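# Follow operating card steps 1-3, lever at HOLD

## Task

Carry out steps 1, 2 and 3 on the operating card (the reference image) and finish with the lever at HOLD. The task fails if the UNDER or OVER light ever turns on, or if a control is forced too hard for too long. Finishing while still gripping a control can also fail it. The console is loose on the table: lifting or tipping it visibly and letting it fall back costs points. When done, release everything and move the grippers away. Nothing may be knocked or placed off the table.

## Robot and tools

Robot: two 6-joint arms, left_arm and right_arm, each ending in a parallel two-finger gripper with a wrist camera (cam_left_wrist, cam_right_wrist, both 504x504). The names are labels only; in the world, left_arm sits on the +y side.

World frame: origin on the table surface midway between the arms, +x out across the table, +z up. Result lines report each gripper's end_effector_position (m) and end_effector_quat_wxyz, plus velocities (m/s, rad/s), in this frame. The reported position can be a little off, more so when the arm is stretched. The gripper's own frame: fingers extend along its +z, close and open along its y. The reported point lies between the closed pads, roughly 2 cm short of the fingertips; closing pushes the tips about 10 mm further along +z.

execute_actions(actions): a list of actions run one after another. Each action is a table of at most 15 rows; each row lasts one 1/30 s step, and a table shorter than 15 rows repeats its last row to fill out the action. A row is one flat list of 14 numbers covering both arms, every number in [-1, 1]: left_arm dx, dy, dz, rx, ry, rz, opening, then right_arm in the same order, always all 14 even when one arm is idle. dx..rz are an offset, not a pose: they are measured in that gripper's own axes from its measured pose when the action began (for the first action in a call, the last pose shown in a result). Every row is relative to that same start, not to the row before. Scale: 1.0 equals 0.6 m of translation or 180 degrees; rx, ry, rz form one rotation vector. Opening is absolute, not an offset: +1 fully open (0.084 m), -1 closed. An empty list just returns state and images.

Per step the controller clips the commanded pose to 70 mm and 16 degrees from the measured one, favours position over orientation, and after an action carries on at most to the last clipped pose, so long moves need further actions. "Hand target" lines show where each arm is now being driven.

move(target, speed, blocking): target is one 14-number row laid out as above, an offset in each gripper's own axes from the pose in the latest result that showed one, same scale (1.0 = 0.6 m or 180 degrees), opening absolute and sent at the start. Both grippers travel straight lines that finish together, 0.5 to 10 s long; beyond 10 s they stop short. speed is the top path speed in m/s, 0.002 to 0.5 (default 0.25), with turning capped at twice that in rad/s. Paths ignore obstacles and the other arm, and grippers can lag, drift or overshoot speed, especially near full reach. Faster contact and targets set deeper past the contact point press harder. blocking=false returns after 0.5 s while motion continues; until a result shows the move ended, check with wait(0) or call stop before sending other motion. The extra "move:" line gives the ending (done, off_target, moving, held, fault) and limits: paced means the sent pose was clipped; held means a check blocked some steps, after which the arm may speed well past the set speed. If only one arm is named, the other finished at rest near its target. Distances to target are listed per gripper.

wait(seconds): 0 to 10 s, arms keep their last command; returns early if a running move ends. stop(): brakes a running move (needs stopping distance; fingers keep moving). zoom_image(camera, region): region [x0, y0, x1, y1] in pixels, top-left origin, at most 504x504. show_instructions(): shows the reference images, including the operating card. finished_scene(scene): ends the scene (1 or 2) irreversibly after the last command is held; the goal must already be met and stable.

Gripping: grip_measured uses the same scale as opening. Command an opening below grip_measured to squeeze; the larger the gap, the harder. Roughly 24 N per pad up to about 6 cm widths; fast closing can press harder. Resending grip_measured still gives a light hold.

Joint limits (rad), base to wrist: waist ±6.283, shoulder ±2.304, elbow -4.224 to 0.061, forearm roll ±6.283, wrist pitch ±2.164, wrist roll ±6.283. Load limits (N m): waist 57, shoulder 57, elbow 47.5, forearm roll 25.6, wrist pitch 18, wrist roll 18. Hitting one triggers a torque fault: the arm backs off, freezes for 10 s and drops the rest of the call. Torque readings include offsets and noise and are nonzero in free air. Sustained loads heat motors; MOTOR HOT appears from 65 °C and at 80 °C the arm brakes (OVER-TEMPERATURE FAULT). A "pose unreachable" line means the clearance check altered or blocked that arm's command.

Cameras: calibration lines give K, distortion D and T_world_to_cam (world to camera, metres) in OpenCV convention, with small per-scene errors; results list any changed camera numbers.

Timing: the simulation runs on while the reply is being written, holding the last command. For an idle arm, send its offset back to its wanted pose in the first call of a reply and zeros afterwards, always with its intended opening.

Avoid: pressing or pulling a control hard for long, letting the console lift, tip or drop, the arms colliding, knocking anything off the table, and ending with a gripper still on a control. Finish by opening and retreating.

Each tool is called after "Emit:" by a JSON object that holds its "name" and its "arguments".

Reference images:

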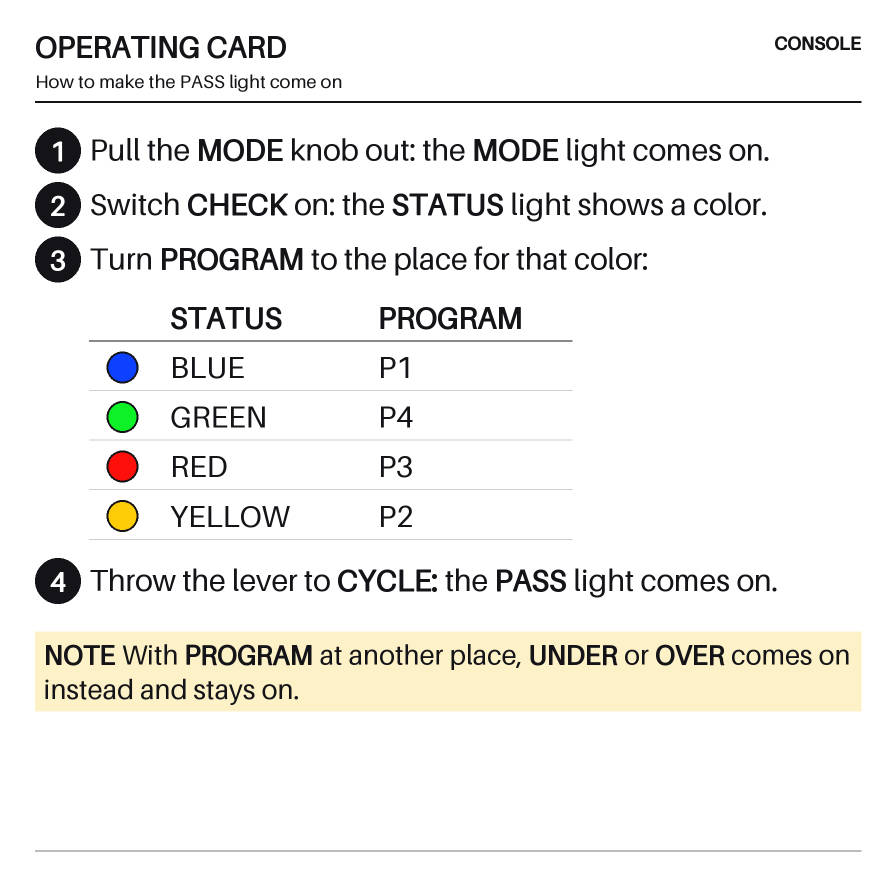

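## Session

Emit:
{"name": "execute_actions", "arguments": {"actions": []}}

Scene clock: 0.00 s.
left_arm: end_effector_position=(+0.6830, +0.4844, +0.1217) grip_measured=+1.00 end_effector_quat_wxyz=(+0.197, +0.140, +0.812, +0.531) end_effector_velocity=(+0.001, -0.000, +0.001) end_effector_angular_velocity=(+0.000, -0.002, -0.000) | right_arm: end_effector_position=(+0.0698, -0.0736, +0.3539) grip_measured=+1.00 end_effector_quat_wxyz=(+0.603, +0.019, +0.791, +0.103) end_effector_velocity=(-0.000, +0.001, +0.001) end_effector_angular_velocity=(+0.003, +0.001, +0.001)
Joint positions: left_arm=[-0.09  -1.061 -1.425 -1.229  1.052 -1.387  0.084] | right_arm=[ 1.775 -0.138 -0.536 -1.262 -1.423 -0.198  0.084]
Joint velocities: left_arm=[-0.     0.002 -0.001  0.     0.     0.     0.   ] | right_arm=[-0.     0.001 -0.002 -0.001 -0.    -0.    -0.   ]
Joint torques (N m, as the arm reports them, + toward a larger angle): no reading
Motor temperatures (°C, as the motors report them): left_arm=[26 24 27 24 32 28] | right_arm=[23 23 27 27 27 28]
Hand target (left_arm): +0.683, +0.484, +0.122; +0.197, +0.140, +0.812, +0.531
Hand target (right_arm): +0.070, -0.074, +0.354; +0.603, +0.019, +0.791, +0.103

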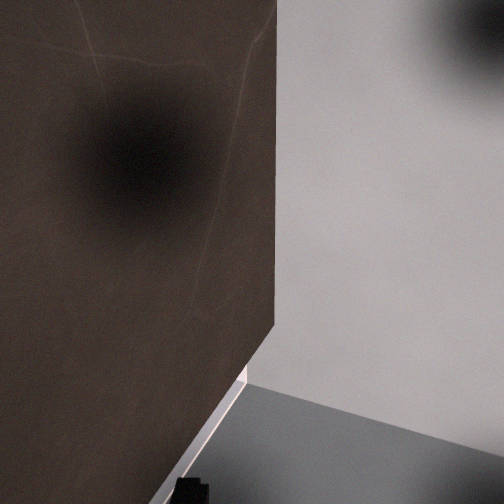

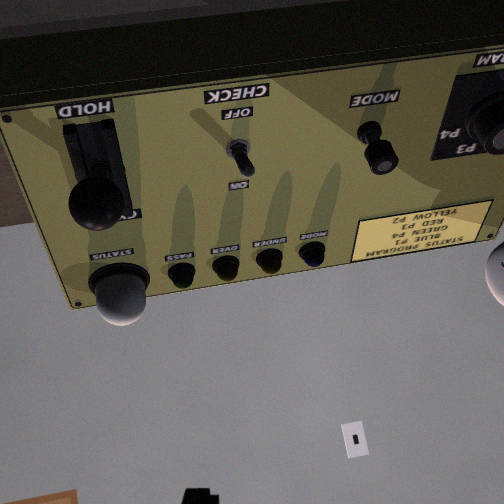

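Emit:
{"name": "move", "arguments": {"target": [0.238,0.30,-0.277,0,0,0,1, 0,0.2,0,0,0,0,1]}}

Scene clock: 10.60 s.
left_arm: end_effector_position=(+0.4829, +0.4847, +0.3223) grip_measured=+1.00 end_effector_quat_wxyz=(+0.197, +0.141, +0.813, +0.531) end_effector_velocity=(-0.002, -0.000, +0.002) end_effector_angular_velocity=(+0.000, +0.001, -0.001) | right_arm: end_effector_position=(+0.0587, +0.0438, +0.3762) grip_measured=+1.00 end_effector_quat_wxyz=(+0.603, +0.019, +0.791, +0.103) end_effector_velocity=(+0.000, +0.001, -0.000) end_effector_angular_velocity=(-0.000, -0.000, -0.001)
Joint positions: left_arm=[-0.101 -0.31  -0.738 -1.275  1.036 -1.315  0.084] | right_arm=[ 1.705 -0.337 -0.859 -1.306 -1.429 -0.327  0.084]
Joint velocities: left_arm=[-0.001  0.008  0.005 -0.002 -0.001  0.004  0.   ] | right_arm=[-0.001 -0.002 -0.002 -0.    -0.     0.     0.   ]
Joint torques (N m, as the arm reports them, + toward a larger angle): left_arm=[  0.95  33.67 -13.83   1.7    0.83   0.62] | right_arm=[ -1.21  44.89 -14.21  -1.88  -1.69   0.31]
Motor temperatures (°C, as the motors report them): left_arm=[26 24 27 24 32 28] | right_arm=[23 23 27 27 27 28]
Hand target (left_arm): +0.483, +0.485, +0.323; +0.197, +0.140, +0.813, +0.530
Hand target (right_arm): +0.059, +0.044, +0.376; +0.603, +0.019, +0.791, +0.103
Off the commanded pose (left_arm): 0.001 m, 0 deg.
Off the commanded pose (right_arm): 0.000 m, 0 deg.
move: done
camera_calibration (this result's frames):
cam_left_wrist: T_world_to_cam=[[0.0112125, 0.404447, 0.914493, -0.463501], [0.881185, -0.436276, 0.182145, -0.208218], [0.47264, 0.803794, -0.361284, -0.369223], [0, 0, 0, 1]] pos_world=[0.363184, 0.3934, 0.328399]
cam_right_wrist: T_world_to_cam=[[-0.0735896, 0.979299, 0.18857, -0.0716457], [0.255528, -0.164255, 0.952746, -0.302668], [0.963997, 0.118297, -0.238151, 0.155782], [0, 0, 0, 1]] pos_world=[-0.0781055, 0.00201925, 0.338976]

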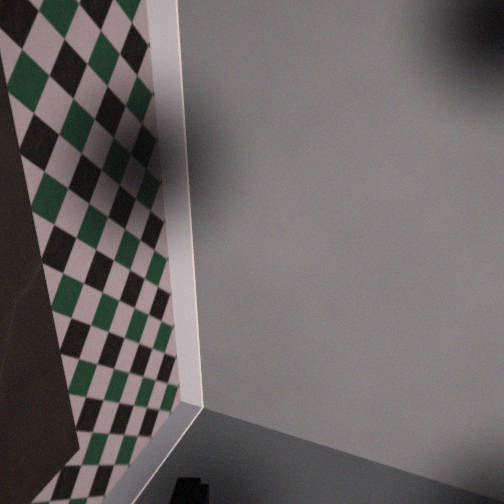

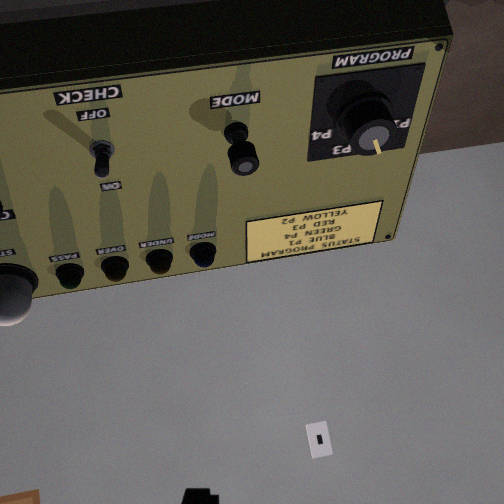

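Emit:
{"name": "move", "arguments": {"target": [-0.106,-0.007,-0.424,0.333,0.0257,-0.1615,1, -0.289,-0.135,0.498,0.0644,0.291,-0.0254,1]}}

Scene clock: 33.97 s.
left_arm: end_effector_position=(+0.4196, +0.2497, +0.4212) grip_measured=+1.00 end_effector_quat_wxyz=(+0.191, +0.000, +0.982, -0.000) end_effector_velocity=(-0.001, -0.000, -0.001) end_effector_angular_velocity=(-0.012, +0.007, -0.005) | right_arm: end_effector_position=(+0.3997, -0.0215, +0.4515) grip_measured=+1.00 end_effector_quat_wxyz=(+0.194, +0.001, +0.981, -0.000) end_effector_velocity=(+0.002, -0.001, +0.000) end_effector_angular_velocity=(-0.007, +0.014, +0.001)
Joint positions: left_arm=[-0.2    0.115 -0.886 -3.056  0.62  -0.193  0.084] | right_arm=[ 0.717 -0.239 -1.326 -0.397 -0.874 -2.027  0.084]
Joint velocities: left_arm=[ 0.007 -0.001 -0.001 -0.028  0.003  0.029 -0.   ] | right_arm=[-0.006 -0.009 -0.015  0.015 -0.015 -0.021 -0.   ]
Joint torques (N m, as the arm reports them, + toward a larger angle): left_arm=[  0.46  20.51 -18.14  -0.32  -0.51   0.66] | right_arm=[ -3.37  46.35 -18.2   -0.51   0.11   0.17]
Motor temperatures (°C, as the motors report them): left_arm=[26 24 27 24 32 28] | right_arm=[23 23 27 27 27 28]
Hand target (left_arm): +0.420, +0.250, +0.421; +0.191, +0.000, +0.982, -0.001
Hand target (right_arm): +0.400, -0.022, +0.452; +0.194, +0.001, +0.981, -0.001
Off the commanded pose (left_arm): 0.001 m, 0 deg.
Off the commanded pose (right_arm): 0.002 m, 0 deg.
move: done
camera_calibration (this result's frames):
cam_left_wrist: T_world_to_cam=[[-0.00855595, 0.999941, -0.00673509, -0.210567], [0.92487, 0.010474, 0.380139, -0.486313], [0.380187, -0.00297663, -0.924905, 0.362982], [0, 0, 0, 1]] pos_world=[0.309974, 0.216729, 0.519172]
cam_right_wrist: T_world_to_cam=[[0.0166606, 0.999732, -0.0160691, 0.0599726], [0.917392, -0.008893, 0.397885, -0.482962], [0.397636, -0.0213707, -0.917294, 0.382752], [0, 0, 0, 1]] pos_world=[0.28987, -0.0560718, 0.544224]

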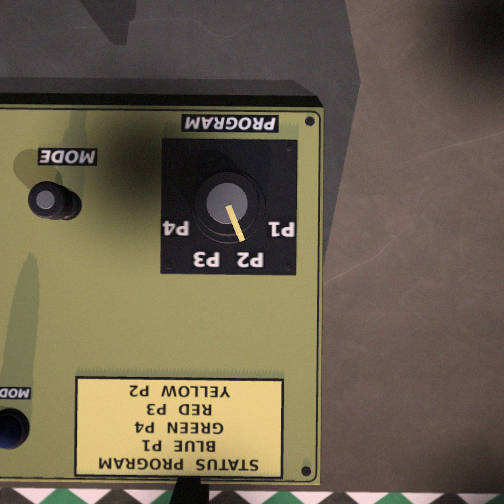

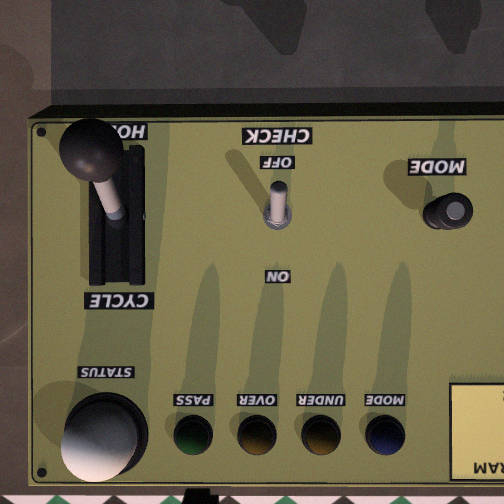

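Emit:
{"name": "move", "arguments": {"target": [0.261,-0.007,0.42,0,0,0,-1, 0.139,0.16,0.401,0,0,0,0.3], "speed": 0.2}}

Scene clock: 49.93 s.
left_arm: end_effector_position=(+0.3694, +0.2459, +0.1283) grip_measured=-1.00 end_effector_quat_wxyz=(+0.192, +0.001, +0.981, -0.004) end_effector_velocity=(-0.001, +0.000, -0.001) end_effector_angular_velocity=(+0.031, +0.001, +0.011) | right_arm: end_effector_position=(+0.4134, +0.0744, +0.1971) grip_measured=+0.29 end_effector_quat_wxyz=(+0.194, +0.000, +0.981, +0.000) end_effector_velocity=(-0.000, -0.000, -0.001) end_effector_angular_velocity=(-0.001, +0.001, -0.000)
Joint positions: left_arm=[-0.225 -0.28  -0.495 -3.446 -0.175  0.152  0.   ] | right_arm=[ 0.797 -0.678 -1.338 -0.667 -0.53  -1.613  0.056]
Joint velocities: left_arm=[-0.023 -0.003 -0.002 -0.237 -0.006  0.214  0.   ] | right_arm=[-0.    -0.001  0.     0.     0.    -0.     0.   ]
Joint torques (N m, as the arm reports them, + toward a larger angle): left_arm=[  2.16  30.38 -12.02   1.26  -0.55   0.43] | right_arm=[ -3.09  63.59 -16.18  -0.75  -0.18   0.33]
Motor temperatures (°C, as the motors report them): left_arm=[26 24 27 24 32 28] | right_arm=[23 23 28 27 27 28]
Hand target (left_arm): +0.369, +0.246, +0.128; +0.192, +0.000, +0.981, -0.001
Hand target (right_arm): +0.413, +0.074, +0.197; +0.194, +0.000, +0.981, +0.000
Off the commanded pose (left_arm): 0.001 m, 0 deg.
Off the commanded pose (right_arm): 0.001 m, 0 deg.
move: done
camera_calibration (this result's frames):
cam_left_wrist: T_world_to_cam=[[-0.00664091, 0.999884, -0.0136727, -0.208964], [0.924622, 0.0113471, 0.380717, -0.328672], [0.380829, -0.0101137, -0.92459, 0.112651], [0, 0, 0, 1]] pos_world=[0.259609, 0.213808, 0.22643]
cam_right_wrist: T_world_to_cam=[[0.0155204, 0.999764, -0.0152009, -0.0399972], [0.918037, -0.0082245, 0.39641, -0.393499], [0.396192, -0.0201074, -0.917948, 0.146659], [0, 0, 0, 1]] pos_world=[0.303762, 0.0397004, 0.290004]

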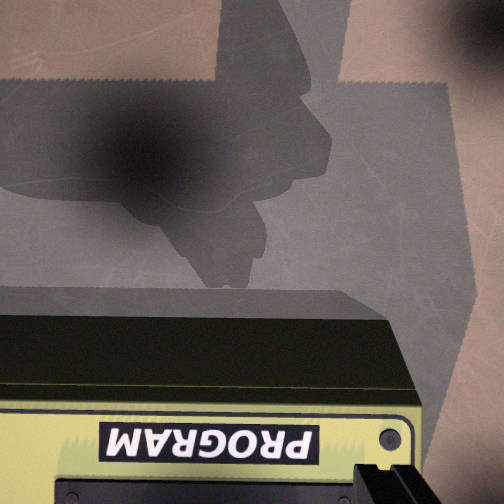

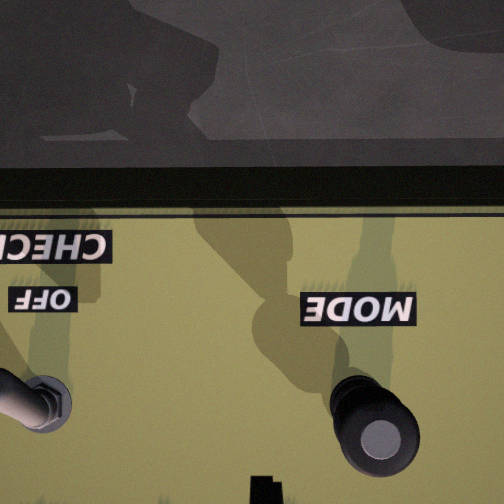

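Emit:
{"name": "move", "arguments": {"target": [0,0,0.07,0,0,0,-1, 0.005,0.004,0.133,0,0,0,0.3], "speed": 0.06}}

Scene clock: 69.30 s.
left_arm: end_effector_position=(+0.3852, +0.2456, +0.0895) grip_measured=-1.00 end_effector_quat_wxyz=(+0.192, +0.001, +0.981, -0.004) end_effector_velocity=(-0.000, +0.000, -0.001) end_effector_angular_velocity=(-0.001, +0.000, -0.000) | right_arm: end_effector_position=(+0.4406, +0.0768, +0.1225) grip_measured=+0.29 end_effector_quat_wxyz=(+0.193, +0.000, +0.981, +0.000) end_effector_velocity=(+0.001, -0.001, -0.003) end_effector_angular_velocity=(-0.001, +0.000, -0.001)
Joint positions: left_arm=[-0.219 -0.42  -0.545 -3.336 -0.263  0.046  0.   ] | right_arm=[ 0.763 -0.828 -1.393 -0.784 -0.446 -1.511  0.056]
Joint velocities: left_arm=[ 0.001 -0.004 -0.     0.007 -0.003 -0.006  0.   ] | right_arm=[-0.002 -0.007 -0.003 -0.005  0.002  0.005  0.   ]
Joint torques (N m, as the arm reports them, + toward a larger angle): left_arm=[  1.73  33.56 -11.24   1.09  -0.53   0.55] | right_arm=[ -0.94  67.37 -14.94  -0.84  -0.16   0.38]
Motor temperatures (°C, as the motors report them): left_arm=[26 24 27 24 32 28] | right_arm=[23 24 28 27 27 28]
Hand target (left_arm): +0.385, +0.246, +0.089; +0.192, +0.001, +0.981, -0.004
Hand target (right_arm): +0.441, +0.077, +0.122; +0.193, +0.000, +0.981, +0.000
Off the commanded pose (left_arm): 0.000 m, 0 deg.
Off the commanded pose (right_arm): 0.000 m, 0 deg.
move: done
camera_calibration (this result's frames):
cam_left_wrist: T_world_to_cam=[[-0.00674939, 0.999888, -0.0133457, -0.209107], [0.924602, 0.0113233, 0.380765, -0.328418], [0.380874, -0.00976954, -0.924575, 0.0706133], [0, 0, 0, 1]] pos_world=[0.27535, 0.213492, 0.187547]
cam_right_wrist: T_world_to_cam=[[0.0153189, 0.99977, -0.0149966, -0.0438302], [0.918245, -0.00813079, 0.39593, -0.388902], [0.395717, -0.0198357, -0.918158, 0.0676149], [0, 0, 0, 1]] pos_world=[0.331023, 0.0419992, 0.215402]

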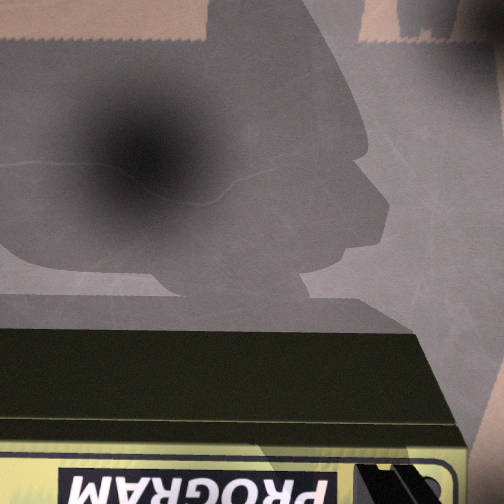

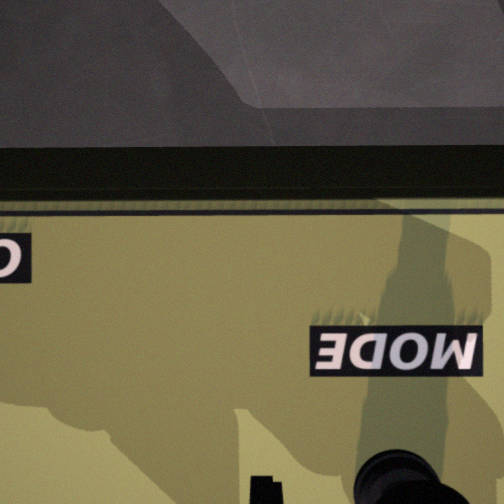

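Emit:
{"name": "execute_actions", "arguments": {"actions": [[[0,0,0.002,0,0,0,-1,0,0,0,0,0,0,0.2],[0,0,0.003,0,0,0,-1,0,0,0,0,0,0,0.15],[0,0,0.004,0,0,0,-1,0,0,0,0,0,0,0.1],[0,0,0.005,0,0,0,-1,0,0,0,0,0,0,0.05],[0,0,0.006,0,0,0,-1,0,0,0,0,0,0,0],[0,0,0.007,0,0,0,-1,0,0,0,0,0,0,-0.05],[0,0,0.008,0,0,0,-1,0,0,0,0,0,0,-0.1],[0,0,0.009,0,0,0,-1,0,0,0,0,0,0,-0.15],[0,0,0.01,0,0,0,-1,0,0,0,0,0,0,-0.2],[0,0,0.011,0,0,0,-1,0,0,0,0,0,0,-0.23],[0,0,0.012,0,0,0,-1,0,0,0,0,0,0,-0.26],[0,0,0.013,0,0,0,-1,0,0,0,0,0,0,-0.29],[0,0,0.014,0,0,0,-1,0,0,0,0,0,0,-0.32],[0,0,0.015,0,0,0,-1,0,0,0,0,0,0,-0.35],[0,0,0.016,0,0,0,-1,0,0,0,0,0,0,-0.38]],[[0,0,0.004,0,0,0,-1,0,0,0,0,0,0,-0.41],[0,0,0.004,0,0,0,-1,0,0,0,0,0,0,-0.44],[0,0,0.004,0,0,0,-1,0,0,0,0,0,0,-0.47],[0,0,0.004,0,0,0,-1,0,0,0,0,0,0,-0.5],[0,0,0.004,0,0,0,-1,0,0,0,0,0,0,-0.53],[0,0,0.004,0,0,0,-1,0,0,0,0,0,0,-0.56],[0,0,0.004,0,0,0,-1,0,0,0,0,0,0,-0.6]]]}}

Scene clock: 76.87 s.
left_arm: end_effector_position=(+0.3881, +0.2454, +0.0849) grip_measured=-1.00 end_effector_quat_wxyz=(+0.193, +0.000, +0.981, -0.004) end_effector_velocity=(-0.000, -0.000, -0.000) end_effector_angular_velocity=(+0.000, +0.001, -0.001) | right_arm: end_effector_position=(+0.4405, +0.0777, +0.1227) grip_measured=-0.44 end_effector_quat_wxyz=(+0.193, -0.000, +0.981, +0.002) end_effector_velocity=(+0.001, -0.000, +0.002) end_effector_angular_velocity=(-0.000, -0.002, -0.000)
Joint positions: left_arm=[-0.218 -0.438 -0.553 -3.324 -0.275  0.033  0.   ] | right_arm=[ 0.764 -0.827 -1.394 -0.784 -0.444 -1.511  0.025]
Joint velocities: left_arm=[-0.    -0.     0.     0.001 -0.    -0.001  0.   ] | right_arm=[-0.     0.002 -0.001 -0.001 -0.002  0.     0.   ]
Joint torques (N m, as the arm reports them, + toward a larger angle): left_arm=[ -0.68 -23.48 -21.81   1.1   -4.51   0.66] | right_arm=[ -7.09  68.97 -11.92  -1.21  -4.26   0.26]
Motor temperatures (°C, as the motors report them): left_arm=[26 24 27 24 32 28] | right_arm=[23 24 28 27 27 28]
Hand target (left_arm): +0.388, +0.245, +0.082; +0.192, +0.000, +0.981, -0.004
Hand target (right_arm): +0.441, +0.077, +0.122; +0.193, +0.000, +0.981, +0.000
Off the commanded pose (left_arm): 0.002 m, 0 deg.
Off the commanded pose (right_arm): 0.001 m, 0 deg.
camera_calibration (this result's frames):
cam_left_wrist: T_world_to_cam=[[-0.00691927, 0.999869, -0.0146209, -0.208744], [0.923766, 0.0119898, 0.38277, -0.329395], [0.382895, -0.0108578, -0.923728, 0.064651], [0, 0, 0, 1]] pos_world=[0.278085, 0.213368, 0.18275]
cam_right_wrist: T_world_to_cam=[[0.0142146, 0.999819, -0.0126822, -0.044526], [0.918172, -0.00802949, 0.396101, -0.388909], [0.395927, -0.0172749, -0.918119, 0.0675748], [0, 0, 0, 1]] pos_world=[0.330963, 0.0425625, 0.215524]

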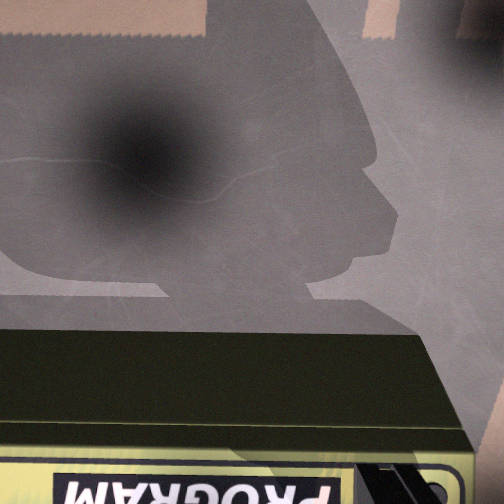

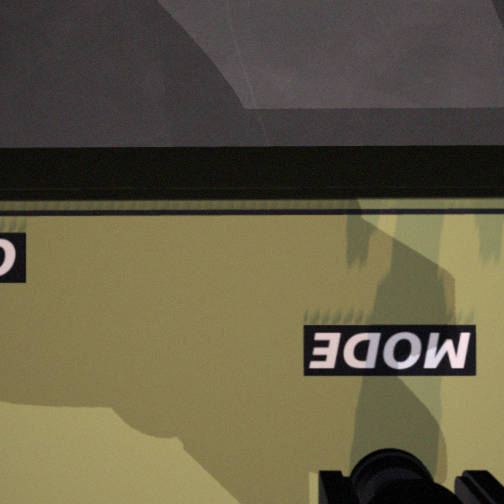

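Left is pressing very hard; relieve both.

Emit:
{"name": "execute_actions", "arguments": {"actions": [[[0,0,0,0,0,0,-1,0,0.001,0,0,0,0,-0.7]]]}}

Scene clock: 78.93 s.
left_arm: end_effector_position=(+0.3879, +0.2454, +0.0854) grip_measured=-1.00 end_effector_quat_wxyz=(+0.193, +0.000, +0.981, -0.004) end_effector_velocity=(+0.000, -0.000, -0.000) end_effector_angular_velocity=(+0.000, -0.000, -0.001) | right_arm: end_effector_position=(+0.4406, +0.0777, +0.1225) grip_measured=-0.44 end_effector_quat_wxyz=(+0.193, -0.000, +0.981, +0.001) end_effector_velocity=(+0.000, +0.001, +0.001) end_effector_angular_velocity=(+0.001, -0.001, +0.001)
Joint positions: left_arm=[-0.218 -0.436 -0.552 -3.324 -0.274  0.033  0.   ] | right_arm=[ 0.764 -0.828 -1.395 -0.783 -0.446 -1.512  0.025]
Joint velocities: left_arm=[-0. -0. -0.  0. -0.  0.  0.] | right_arm=[ 0.001 -0.    -0.002  0.     0.    -0.001 -0.   ]
Joint torques (N m, as the arm reports them, + toward a larger angle): left_arm=[ -1.25  -2.06 -20.95   0.66  -4.12   0.6 ] | right_arm=[ -7.7   65.83 -11.63  -0.81  -3.88   0.33]
Motor temperatures (°C, as the motors report them): left_arm=[26 24 27 24 32 28] | right_arm=[23 24 28 27 27 28]
Hand target (left_arm): +0.388, +0.245, +0.085; +0.193, +0.000, +0.981, -0.004
Hand target (right_arm): +0.441, +0.078, +0.123; +0.193, -0.000, +0.981, +0.002
Off the commanded pose (left_arm): 0.001 m, 0 deg.
Off the commanded pose (right_arm): 0.001 m, 0 deg.
camera_calibration (this result's frames):
cam_left_wrist: T_world_to_cam=[[-0.00687502, 0.999867, -0.0147806, -0.208749], [0.923594, 0.012015, 0.383184, -0.329393], [0.383311, -0.0110169, -0.923554, 0.0651148], [0, 0, 0, 1]] pos_world=[0.277831, 0.213397, 0.18327]
cam_right_wrist: T_world_to_cam=[[0.0149082, 0.99979, -0.0140703, -0.0446754], [0.918225, -0.00811931, 0.395976, -0.388906], [0.395778, -0.018823, -0.918153, 0.0675801], [0, 0, 0, 1]] pos_world=[0.331023, 0.0427804, 0.215418]

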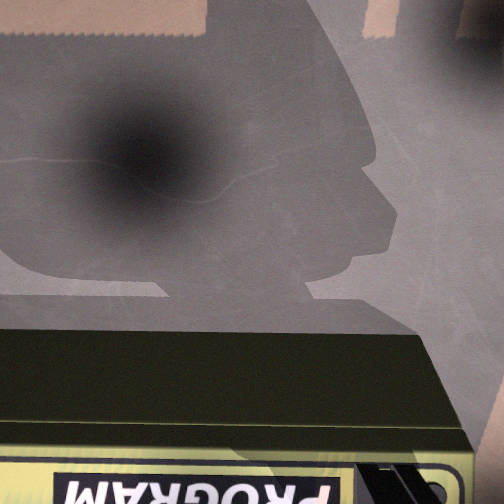

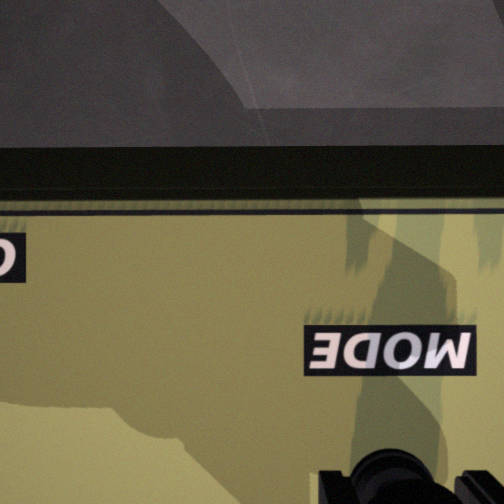

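Emit:
{"name": "execute_actions", "arguments": {"actions": [[[0,0,-0.002,0,0,0,-1,0,0.003,0,0,0,0,-0.7]]]}}

Scene clock: 80.73 s.
left_arm: end_effector_position=(+0.3875, +0.2454, +0.0863) grip_measured=-1.00 end_effector_quat_wxyz=(+0.193, +0.000, +0.981, -0.004) end_effector_velocity=(+0.000, +0.000, +0.000) end_effector_angular_velocity=(-0.000, +0.000, +0.001) | right_arm: end_effector_position=(+0.4406, +0.0787, +0.1226) grip_measured=-0.45 end_effector_quat_wxyz=(+0.193, +0.000, +0.981, -0.000) end_effector_velocity=(+0.000, +0.001, +0.001) end_effector_angular_velocity=(+0.001, -0.001, +0.003)
Joint positions: left_arm=[-0.218 -0.433 -0.551 -3.325 -0.273  0.035  0.   ] | right_arm=[ 0.766 -0.831 -1.4   -0.78  -0.451 -1.514  0.025]
Joint velocities: left_arm=[ 0.     0.001 -0.001 -0.001  0.002  0.     0.   ] | right_arm=[ 0.001 -0.    -0.001 -0.002  0.001 -0.001 -0.   ]
Joint torques (N m, as the arm reports them, + toward a larger angle): left_arm=[ -1.62  21.9  -17.22   1.47  -3.24   0.59] | right_arm=[ -0.35  58.45 -15.81  -1.33   2.8    0.39]
Motor temperatures (°C, as the motors report them): left_arm=[26 24 27 24 32 28] | right_arm=[23 24 28 27 27 28]
Hand target (left_arm): +0.387, +0.245, +0.087; +0.193, +0.000, +0.981, -0.004
Hand target (right_arm): +0.441, +0.079, +0.123; +0.193, -0.000, +0.981, +0.001
Off the commanded pose (left_arm): 0.000 m, 0 deg.
Off the commanded pose (right_arm): 0.001 m, 0 deg.
camera_calibration (this result's frames):
cam_left_wrist: T_world_to_cam=[[-0.00688649, 0.999868, -0.0146966, -0.208776], [0.92356, 0.0119944, 0.383266, -0.32939], [0.383392, -0.0109339, -0.923521, 0.0660012], [0, 0, 0, 1]] pos_world=[0.27747, 0.213421, 0.184129]
cam_right_wrist: T_world_to_cam=[[0.0160062, 0.999738, -0.0163543, -0.0458563], [0.918177, -0.00822102, 0.396086, -0.388964], [0.395848, -0.0213559, -0.918068, 0.0678234], [0, 0, 0, 1]] pos_world=[0.331024, 0.0440951, 0.21558]

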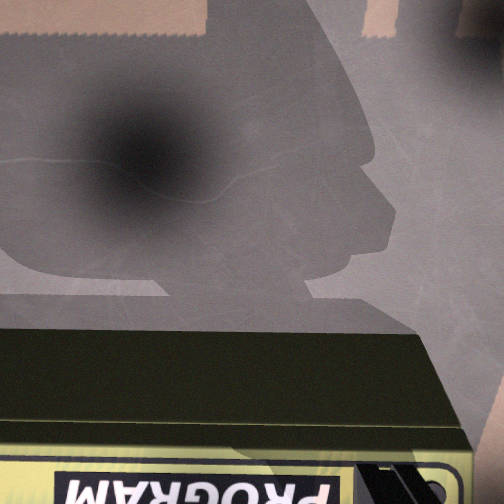

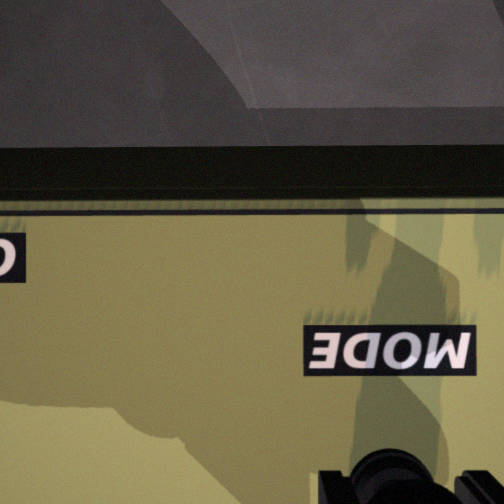

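Emit:
{"name": "move", "arguments": {"target": [0,0,0,0,0,0,-1, 0,0,-0.01,0,0,0,-0.7], "speed": 0.01}}

Scene clock: 83.30 s.
left_arm: end_effector_position=(+0.3877, +0.2454, +0.0865) grip_measured=-1.00 end_effector_quat_wxyz=(+0.193, +0.000, +0.981, -0.004) end_effector_velocity=(-0.000, +0.000, -0.000) end_effector_angular_velocity=(+0.000, +0.001, +0.001) | right_arm: end_effector_position=(+0.4383, +0.0789, +0.1280) grip_measured=-0.45 end_effector_quat_wxyz=(+0.193, +0.000, +0.981, -0.000) end_effector_velocity=(-0.001, -0.000, +0.003) end_effector_angular_velocity=(+0.000, +0.000, -0.002)
Joint positions: left_arm=[-0.218 -0.433 -0.551 -3.325 -0.273  0.035  0.   ] | right_arm=[ 0.769 -0.82  -1.395 -0.771 -0.456 -1.521  0.025]
Joint velocities: left_arm=[ 0.001 -0.001  0.001 -0.    -0.     0.     0.   ] | right_arm=[ 0.     0.005  0.002  0.005 -0.002 -0.003  0.   ]
Joint torques (N m, as the arm reports them, + toward a larger angle): left_arm=[  2.8   15.44 -11.39   0.41  -1.1    0.4 ] | right_arm=[  5.21  71.64 -17.84   0.28   2.7    0.21]
Motor temperatures (°C, as the motors report them): left_arm=[26 24 27 24 32 28] | right_arm=[23 24 28 27 27 28]
Hand target (left_arm): +0.388, +0.245, +0.086; +0.193, +0.000, +0.981, -0.004
Hand target (right_arm): +0.438, +0.079, +0.128; +0.193, +0.000, +0.981, -0.000
Off the commanded pose (left_arm): 0.000 m, 0 deg.
Off the commanded pose (right_arm): 0.000 m, 0 deg.
move: done
camera_calibration (this result's frames):
cam_left_wrist: T_world_to_cam=[[-0.0068318, 0.999868, -0.0147411, -0.208757], [0.923423, 0.0119649, 0.383597, -0.329521], [0.383722, -0.0109916, -0.923383, 0.0659532], [0, 0, 0, 1]] pos_world=[0.277554, 0.213397, 0.184226]
cam_right_wrist: T_world_to_cam=[[0.0157499, 0.999746, -0.0160946, -0.0458349], [0.918183, -0.00808871, 0.396073, -0.388948], [0.395843, -0.0210159, -0.918078, 0.0736248], [0, 0, 0, 1]] pos_world=[0.328704, 0.0442245, 0.220908]

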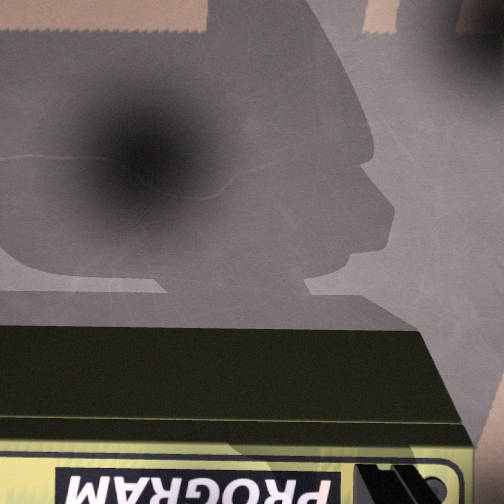

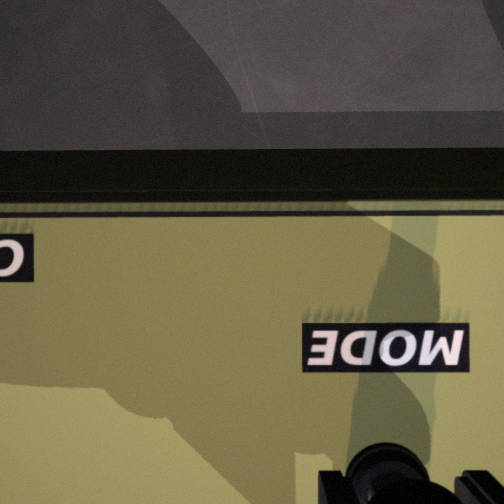

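Emit:
{"name": "move", "arguments": {"target": [0,0,0,0,0,0,-1, 0,-0.0015,-0.008,0,0,0,-0.7], "speed": 0.01}}

Scene clock: 85.90 s.
left_arm: end_effector_position=(+0.3876, +0.2454, +0.0864) grip_measured=-1.00 end_effector_quat_wxyz=(+0.193, +0.000, +0.981, -0.004) end_effector_velocity=(+0.001, +0.000, +0.001) end_effector_angular_velocity=(-0.001, -0.002, +0.002) | right_arm: end_effector_position=(+0.4366, +0.0785, +0.1325) grip_measured=-0.45 end_effector_quat_wxyz=(+0.194, +0.000, +0.981, +0.000) end_effector_velocity=(-0.000, -0.000, +0.003) end_effector_angular_velocity=(+0.002, -0.001, +0.001)
Joint positions: left_arm=[-0.218 -0.433 -0.551 -3.325 -0.273  0.035  0.   ] | right_arm=[ 0.77  -0.81  -1.389 -0.766 -0.459 -1.526  0.025]
Joint velocities: left_arm=[ 0.001  0.002  0.    -0.    -0.    -0.001  0.   ] | right_arm=[-0.     0.006  0.003  0.002 -0.    -0.003  0.   ]
Joint torques (N m, as the arm reports them, + toward a larger angle): left_arm=[  5.29  12.69 -11.06   0.78  -1.     0.51] | right_arm=[ -4.27  64.75 -16.85  -1.31   0.92   0.33]
Motor temperatures (°C, as the motors report them): left_arm=[26 24 27 24 32 28] | right_arm=[23 24 28 27 27 28]
Hand target (left_arm): +0.388, +0.245, +0.086; +0.193, +0.000, +0.981, -0.004
Hand target (right_arm): +0.436, +0.078, +0.132; +0.193, +0.000, +0.981, -0.000
Off the commanded pose (left_arm): 0.000 m, 0 deg.
Off the commanded pose (right_arm): 0.001 m, 0 deg.
move: done
camera_calibration (this result's frames):
cam_left_wrist: T_world_to_cam=[[-0.00685601, 0.999868, -0.0147214, -0.208766], [0.923498, 0.0119775, 0.383417, -0.329451], [0.383542, -0.0109665, -0.923458, 0.0659936], [0, 0, 0, 1]] pos_world=[0.277505, 0.213408, 0.184186]
cam_right_wrist: T_world_to_cam=[[0.0153275, 0.999768, -0.0151049, -0.0453062], [0.918047, -0.00808587, 0.396389, -0.389121], [0.396175, -0.0199427, -0.917959, 0.0781964], [0, 0, 0, 1]] pos_world=[0.326947, 0.0437088, 0.22534]

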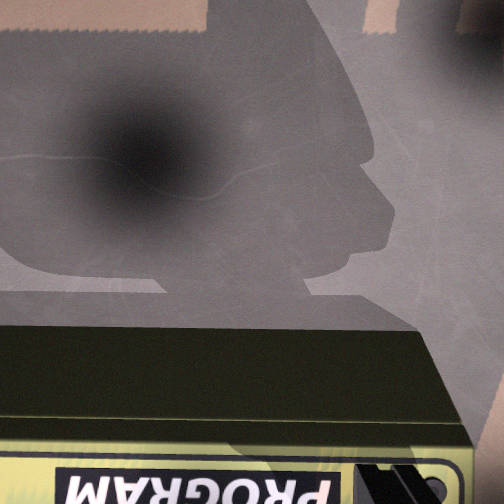

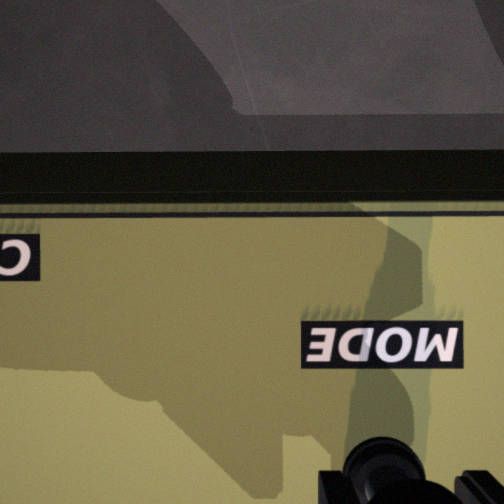

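Emit:
{"name": "move", "arguments": {"target": [0,0,-0.0005,0,0,0,-1, 0,0,-0.006,0,0,0,-0.7], "speed": 0.008}}

Scene clock: 87.97 s.
left_arm: end_effector_position=(+0.3875, +0.2454, +0.0866) grip_measured=-1.00 end_effector_quat_wxyz=(+0.193, +0.000, +0.981, -0.004) end_effector_velocity=(+0.001, +0.000, +0.001) end_effector_angular_velocity=(-0.000, -0.001, +0.000) | right_arm: end_effector_position=(+0.4353, +0.0782, +0.1354) grip_measured=-0.45 end_effector_quat_wxyz=(+0.193, +0.000, +0.981, +0.000) end_effector_velocity=(-0.001, +0.001, +0.003) end_effector_angular_velocity=(+0.002, -0.000, -0.001)
Joint positions: left_arm=[-0.218 -0.432 -0.55  -3.326 -0.272  0.035  0.   ] | right_arm=[ 0.772 -0.803 -1.386 -0.761 -0.462 -1.53   0.025]
Joint velocities: left_arm=[ 0.     0.001 -0.001 -0.001  0.     0.001  0.   ] | right_arm=[ 0.001  0.005  0.001  0.005 -0.002 -0.003 -0.   ]
Joint torques (N m, as the arm reports them, + toward a larger angle): left_arm=[  4.53  18.1  -10.23   0.16  -0.76   0.54] | right_arm=[ -3.5   64.93 -15.41  -1.07  -0.4    0.16]
Motor temperatures (°C, as the motors report them): left_arm=[26 24 27 24 32 28] | right_arm=[23 24 28 27 27 28]
Hand target (left_arm): +0.387, +0.245, +0.087; +0.193, +0.000, +0.981, -0.004
Hand target (right_arm): +0.435, +0.078, +0.136; +0.194, +0.000, +0.981, +0.000
Off the commanded pose (left_arm): 0.000 m, 0 deg.
Off the commanded pose (right_arm): 0.000 m, 0 deg.
move: done
camera_calibration (this result's frames):
cam_left_wrist: T_world_to_cam=[[-0.00684588, 0.999868, -0.0147044, -0.20877], [0.923475, 0.0119623, 0.383472, -0.329465], [0.383597, -0.010954, -0.923436, 0.0661925], [0, 0, 0, 1]] pos_world=[0.277432, 0.213409, 0.184395]
cam_right_wrist: T_world_to_cam=[[0.0155721, 0.999756, -0.0156779, -0.0450119], [0.918112, -0.00808673, 0.396238, -0.389122], [0.396015, -0.0205643, -0.918014, 0.0815024], [0, 0, 0, 1]] pos_world=[0.325683, 0.0435303, 0.2283]

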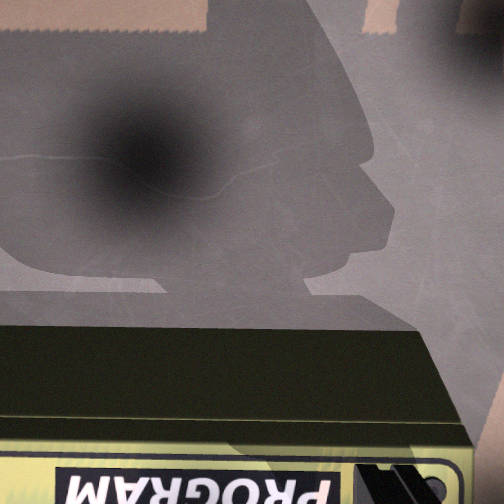

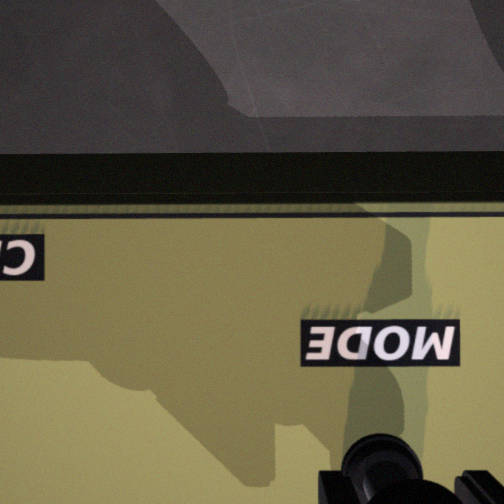

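Emit:
{"name": "move", "arguments": {"target": [0,0,0,0,0,0,-1, 0,0,-0.006,0,0,0,-0.7], "speed": 0.008}}

Scene clock: 94.50 s.
left_arm: end_effector_position=(+0.3875, +0.2454, +0.0866) grip_measured=-1.00 end_effector_quat_wxyz=(+0.193, +0.000, +0.981, -0.004) end_effector_velocity=(+0.000, -0.000, -0.000) end_effector_angular_velocity=(-0.000, +0.000, -0.001) | right_arm: end_effector_position=(+0.4340, +0.0783, +0.1378) grip_measured=-0.45 end_effector_quat_wxyz=(+0.193, -0.000, +0.981, +0.000) end_effector_velocity=(-0.003, -0.001, +0.004) end_effector_angular_velocity=(-0.007, -0.000, -0.002)
Joint positions: left_arm=[-0.218 -0.432 -0.55  -3.326 -0.272  0.035  0.   ] | right_arm=[ 0.773 -0.798 -1.383 -0.756 -0.464 -1.534  0.025]
Joint velocities: left_arm=[-0.001 -0.001 -0.001  0.     0.    -0.     0.   ] | right_arm=[ 0.005  0.009  0.005  0.006 -0.012 -0.003  0.   ]
Joint torques (N m, as the arm reports them, + toward a larger angle): left_arm=[  5.21  16.25 -11.04  -0.32  -0.9    0.63] | right_arm=[  1.68  88.19 -17.63   0.71  -2.33   0.26]
Motor temperatures (°C, as the motors report them): left_arm=[26 24 27 24 32 28] | right_arm=[23 24 28 27 27 28]
Hand target (left_arm): +0.388, +0.245, +0.087; +0.193, +0.000, +0.981, -0.004
Hand target (right_arm): +0.434, +0.078, +0.139; +0.193, +0.000, +0.981, +0.000
Off the commanded pose (left_arm): 0.000 m, 0 deg.
Off the commanded pose (right_arm): 0.001 m, 0 deg.
move: done
camera_calibration (this result's frames):
cam_left_wrist: T_world_to_cam=[[-0.00681025, 0.999869, -0.0147119, -0.208772], [0.923501, 0.0119316, 0.383411, -0.32944], [0.383536, -0.0109754, -0.923461, 0.0662552], [0, 0, 0, 1]] pos_world=[0.277405, 0.213403, 0.184423]
cam_right_wrist: T_world_to_cam=[[0.0151717, 0.999772, -0.0150442, -0.0449193], [0.918348, -0.0079818, 0.395694, -0.388921], [0.395483, -0.0198192, -0.918259, 0.0844776], [0, 0, 0, 1]] pos_world=[0.324437, 0.043479, 0.23079]

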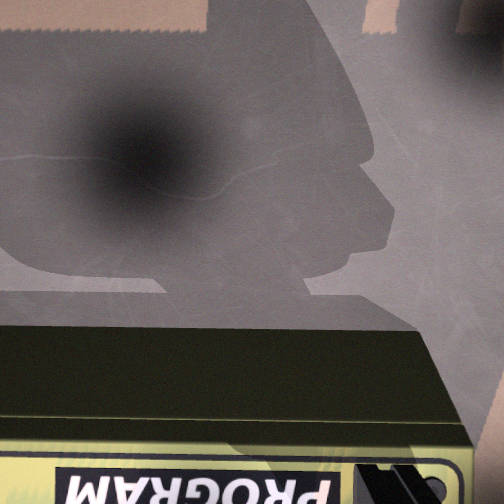

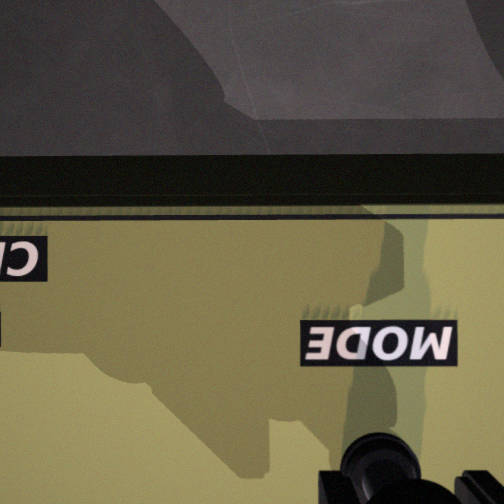

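End stop reached. Ease off and release.

Emit:
{"name": "execute_actions", "arguments": {"actions": [[[0,0,0,0,0,0,-1,0,0,0.003,0,0,0,-0.7],[0,0,0,0,0,0,-1,0,0,0.003,0,0,0,-0.7],[0,0,0,0,0,0,-1,0,0,0.003,0,0,0,-0.7],[0,0,0,0,0,0,-1,0,0,0.003,0,0,0,-0.7],[0,0,0,0,0,0,-1,0,0,0.003,0,0,0,-0.7],[0,0,0,0,0,0,-1,0,0,0.003,0,0,0,-0.7],[0,0,0,0,0,0,-1,0,0,0.003,0,0,0,-0.7],[0,0,0,0,0,0,-1,0,0,0.003,0,0,0,-0.4],[0,0,0,0,0,0,-1,0,0,0.003,0,0,0,0.2]]]}}

Emit:
{"name": "move", "arguments": {"target": [0,0,0,0,0,0,-1, 0,0,-0.08,0,0,0,0.2], "speed": 0.1}}

Scene clock: 99.87 s.
left_arm: end_effector_position=(+0.3875, +0.2454, +0.0866) grip_measured=-1.00 end_effector_quat_wxyz=(+0.193, +0.000, +0.981, -0.004) end_effector_velocity=(-0.001, +0.000, -0.001) end_effector_angular_velocity=(+0.000, +0.002, +0.001) | right_arm: end_effector_position=(+0.4354, +0.0785, +0.1374) grip_measured=+0.14 end_effector_quat_wxyz=(+0.194, +0.000, +0.981, +0.001) end_effector_velocity=(-0.005, -0.001, -0.009) end_effector_angular_velocity=(-0.006, +0.010, +0.004)
Joint positions: left_arm=[-0.218 -0.432 -0.55  -3.326 -0.272  0.035  0.   ] | right_arm=[ 0.772 -0.8   -1.385 -0.759 -0.463 -1.532  0.05 ]
Joint velocities: left_arm=[ 0.    -0.002  0.    -0.    -0.    -0.001  0.   ] | right_arm=[ 0.003 -0.009  0.008  0.001  0.007  0.001  0.03 ]
Joint torques (N m, as the arm reports them, + toward a larger angle): left_arm=[  3.77  18.48 -11.07   0.37  -0.69   0.46] | right_arm=[ -3.27  68.12 -15.66  -0.32  -0.4    0.19]
Motor temperatures (°C, as the motors report them): left_arm=[26 24 27 24 32 28] | right_arm=[23 24 28 27 27 28]
Hand target (left_arm): +0.387, +0.245, +0.087; +0.193, +0.000, +0.981, -0.004
Hand target (right_arm): +0.435, +0.078, +0.136; +0.193, -0.000, +0.981, +0.000
Off the commanded pose (left_arm): 0.000 m, 0 deg.
Off the commanded pose (right_arm): 0.001 m, 0 deg.
camera_calibration (this result's frames):
cam_left_wrist: T_world_to_cam=[[-0.00685098, 0.999868, -0.0147075, -0.20877], [0.923493, 0.0119677, 0.383428, -0.32945], [0.383553, -0.0109554, -0.923454, 0.0662252], [0, 0, 0, 1]] pos_world=[0.277414, 0.213411, 0.184406]
cam_right_wrist: T_world_to_cam=[[0.0157828, 0.999773, -0.0142947, -0.0454926], [0.917803, -0.00881341, 0.396939, -0.389902], [0.396723, -0.0193845, -0.917734, 0.0828204], [0, 0, 0, 1]] pos_world=[0.325715, 0.0436514, 0.230124]

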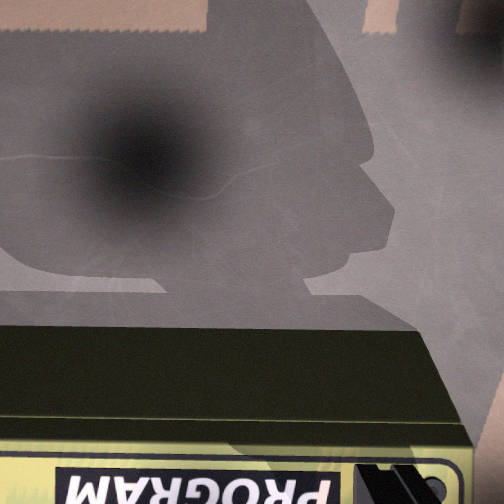

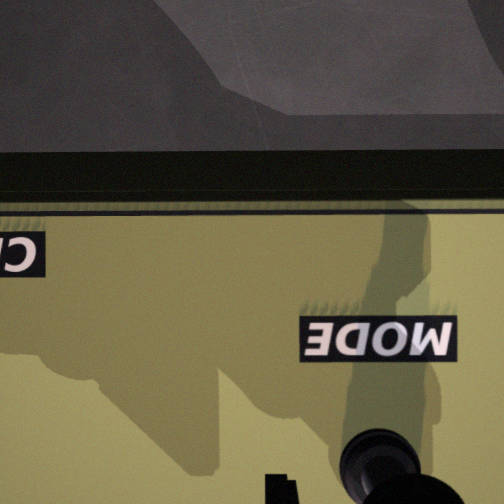

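Scene clock: 100.87 s.
left_arm: end_effector_position=(+0.3875, +0.2454, +0.0866) grip_measured=-1.00 end_effector_quat_wxyz=(+0.193, +0.000, +0.981, -0.004) end_effector_velocity=(-0.001, +0.000, -0.001) end_effector_angular_velocity=(+0.001, +0.003, -0.001) | right_arm: end_effector_position=(+0.4173, +0.0784, +0.1814) grip_measured=+0.19 end_effector_quat_wxyz=(+0.194, +0.000, +0.981, +0.001) end_effector_velocity=(-0.001, -0.001, +0.002) end_effector_angular_velocity=(-0.000, +0.002, -0.002)
Joint positions: left_arm=[-0.218 -0.432 -0.55  -3.326 -0.272  0.035  0.   ] | right_arm=[ 0.795 -0.712 -1.353 -0.69  -0.514 -1.588  0.052]
Joint velocities: left_arm=[-0.    -0.001  0.001  0.     0.     0.001  0.   ] | right_arm=[ 0.001  0.004  0.002  0.006 -0.003 -0.003  0.   ]
Joint torques (N m, as the arm reports them, + toward a larger angle): left_arm=[  5.91  19.96 -10.26  -0.01  -0.81   0.51] | right_arm=[ -3.16  65.85 -15.89  -0.34  -0.17   0.2 ]
Motor temperatures (°C, as the motors report them): left_arm=[26 24 27 24 32 28] | right_arm=[23 24 28 27 27 28]
Hand target (left_arm): +0.388, +0.245, +0.087; +0.193, +0.000, +0.981, -0.004
Hand target (right_arm): +0.417, +0.078, +0.182; +0.194, +0.000, +0.981, +0.001
Off the commanded pose (left_arm): 0.000 m, 0 deg.
Off the commanded pose (right_arm): 0.000 m, 0 deg.
move: done
camera_calibration (this result's frames):
cam_left_wrist: T_world_to_cam=[[-0.0068509, 0.999868, -0.0147076, -0.20877], [0.923493, 0.0119676, 0.383428, -0.32945], [0.383553, -0.0109555, -0.923454, 0.0662252], [0, 0, 0, 1]] pos_world=[0.277414, 0.213411, 0.184406]
cam_right_wrist: T_world_to_cam=[[0.0159023, 0.999769, -0.0144915, -0.044564], [0.917709, -0.00884033, 0.397156, -0.390823], [0.396935, -0.0196147, -0.917637, 0.130341], [0, 0, 0, 1]] pos_world=[0.307634, 0.0436553, 0.274178]

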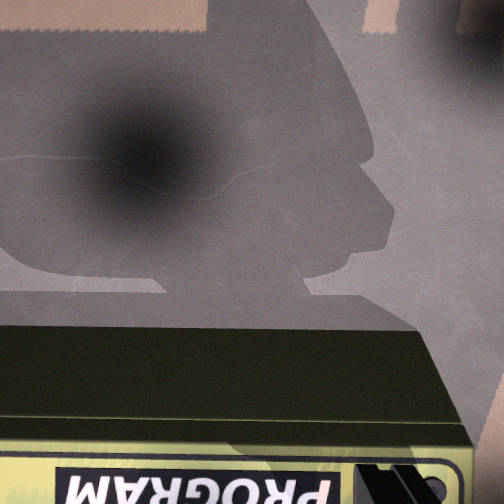

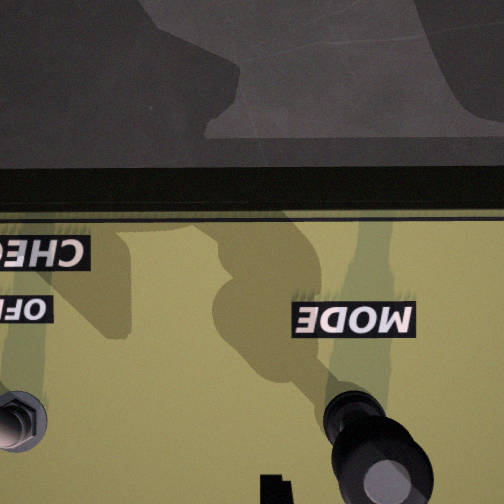

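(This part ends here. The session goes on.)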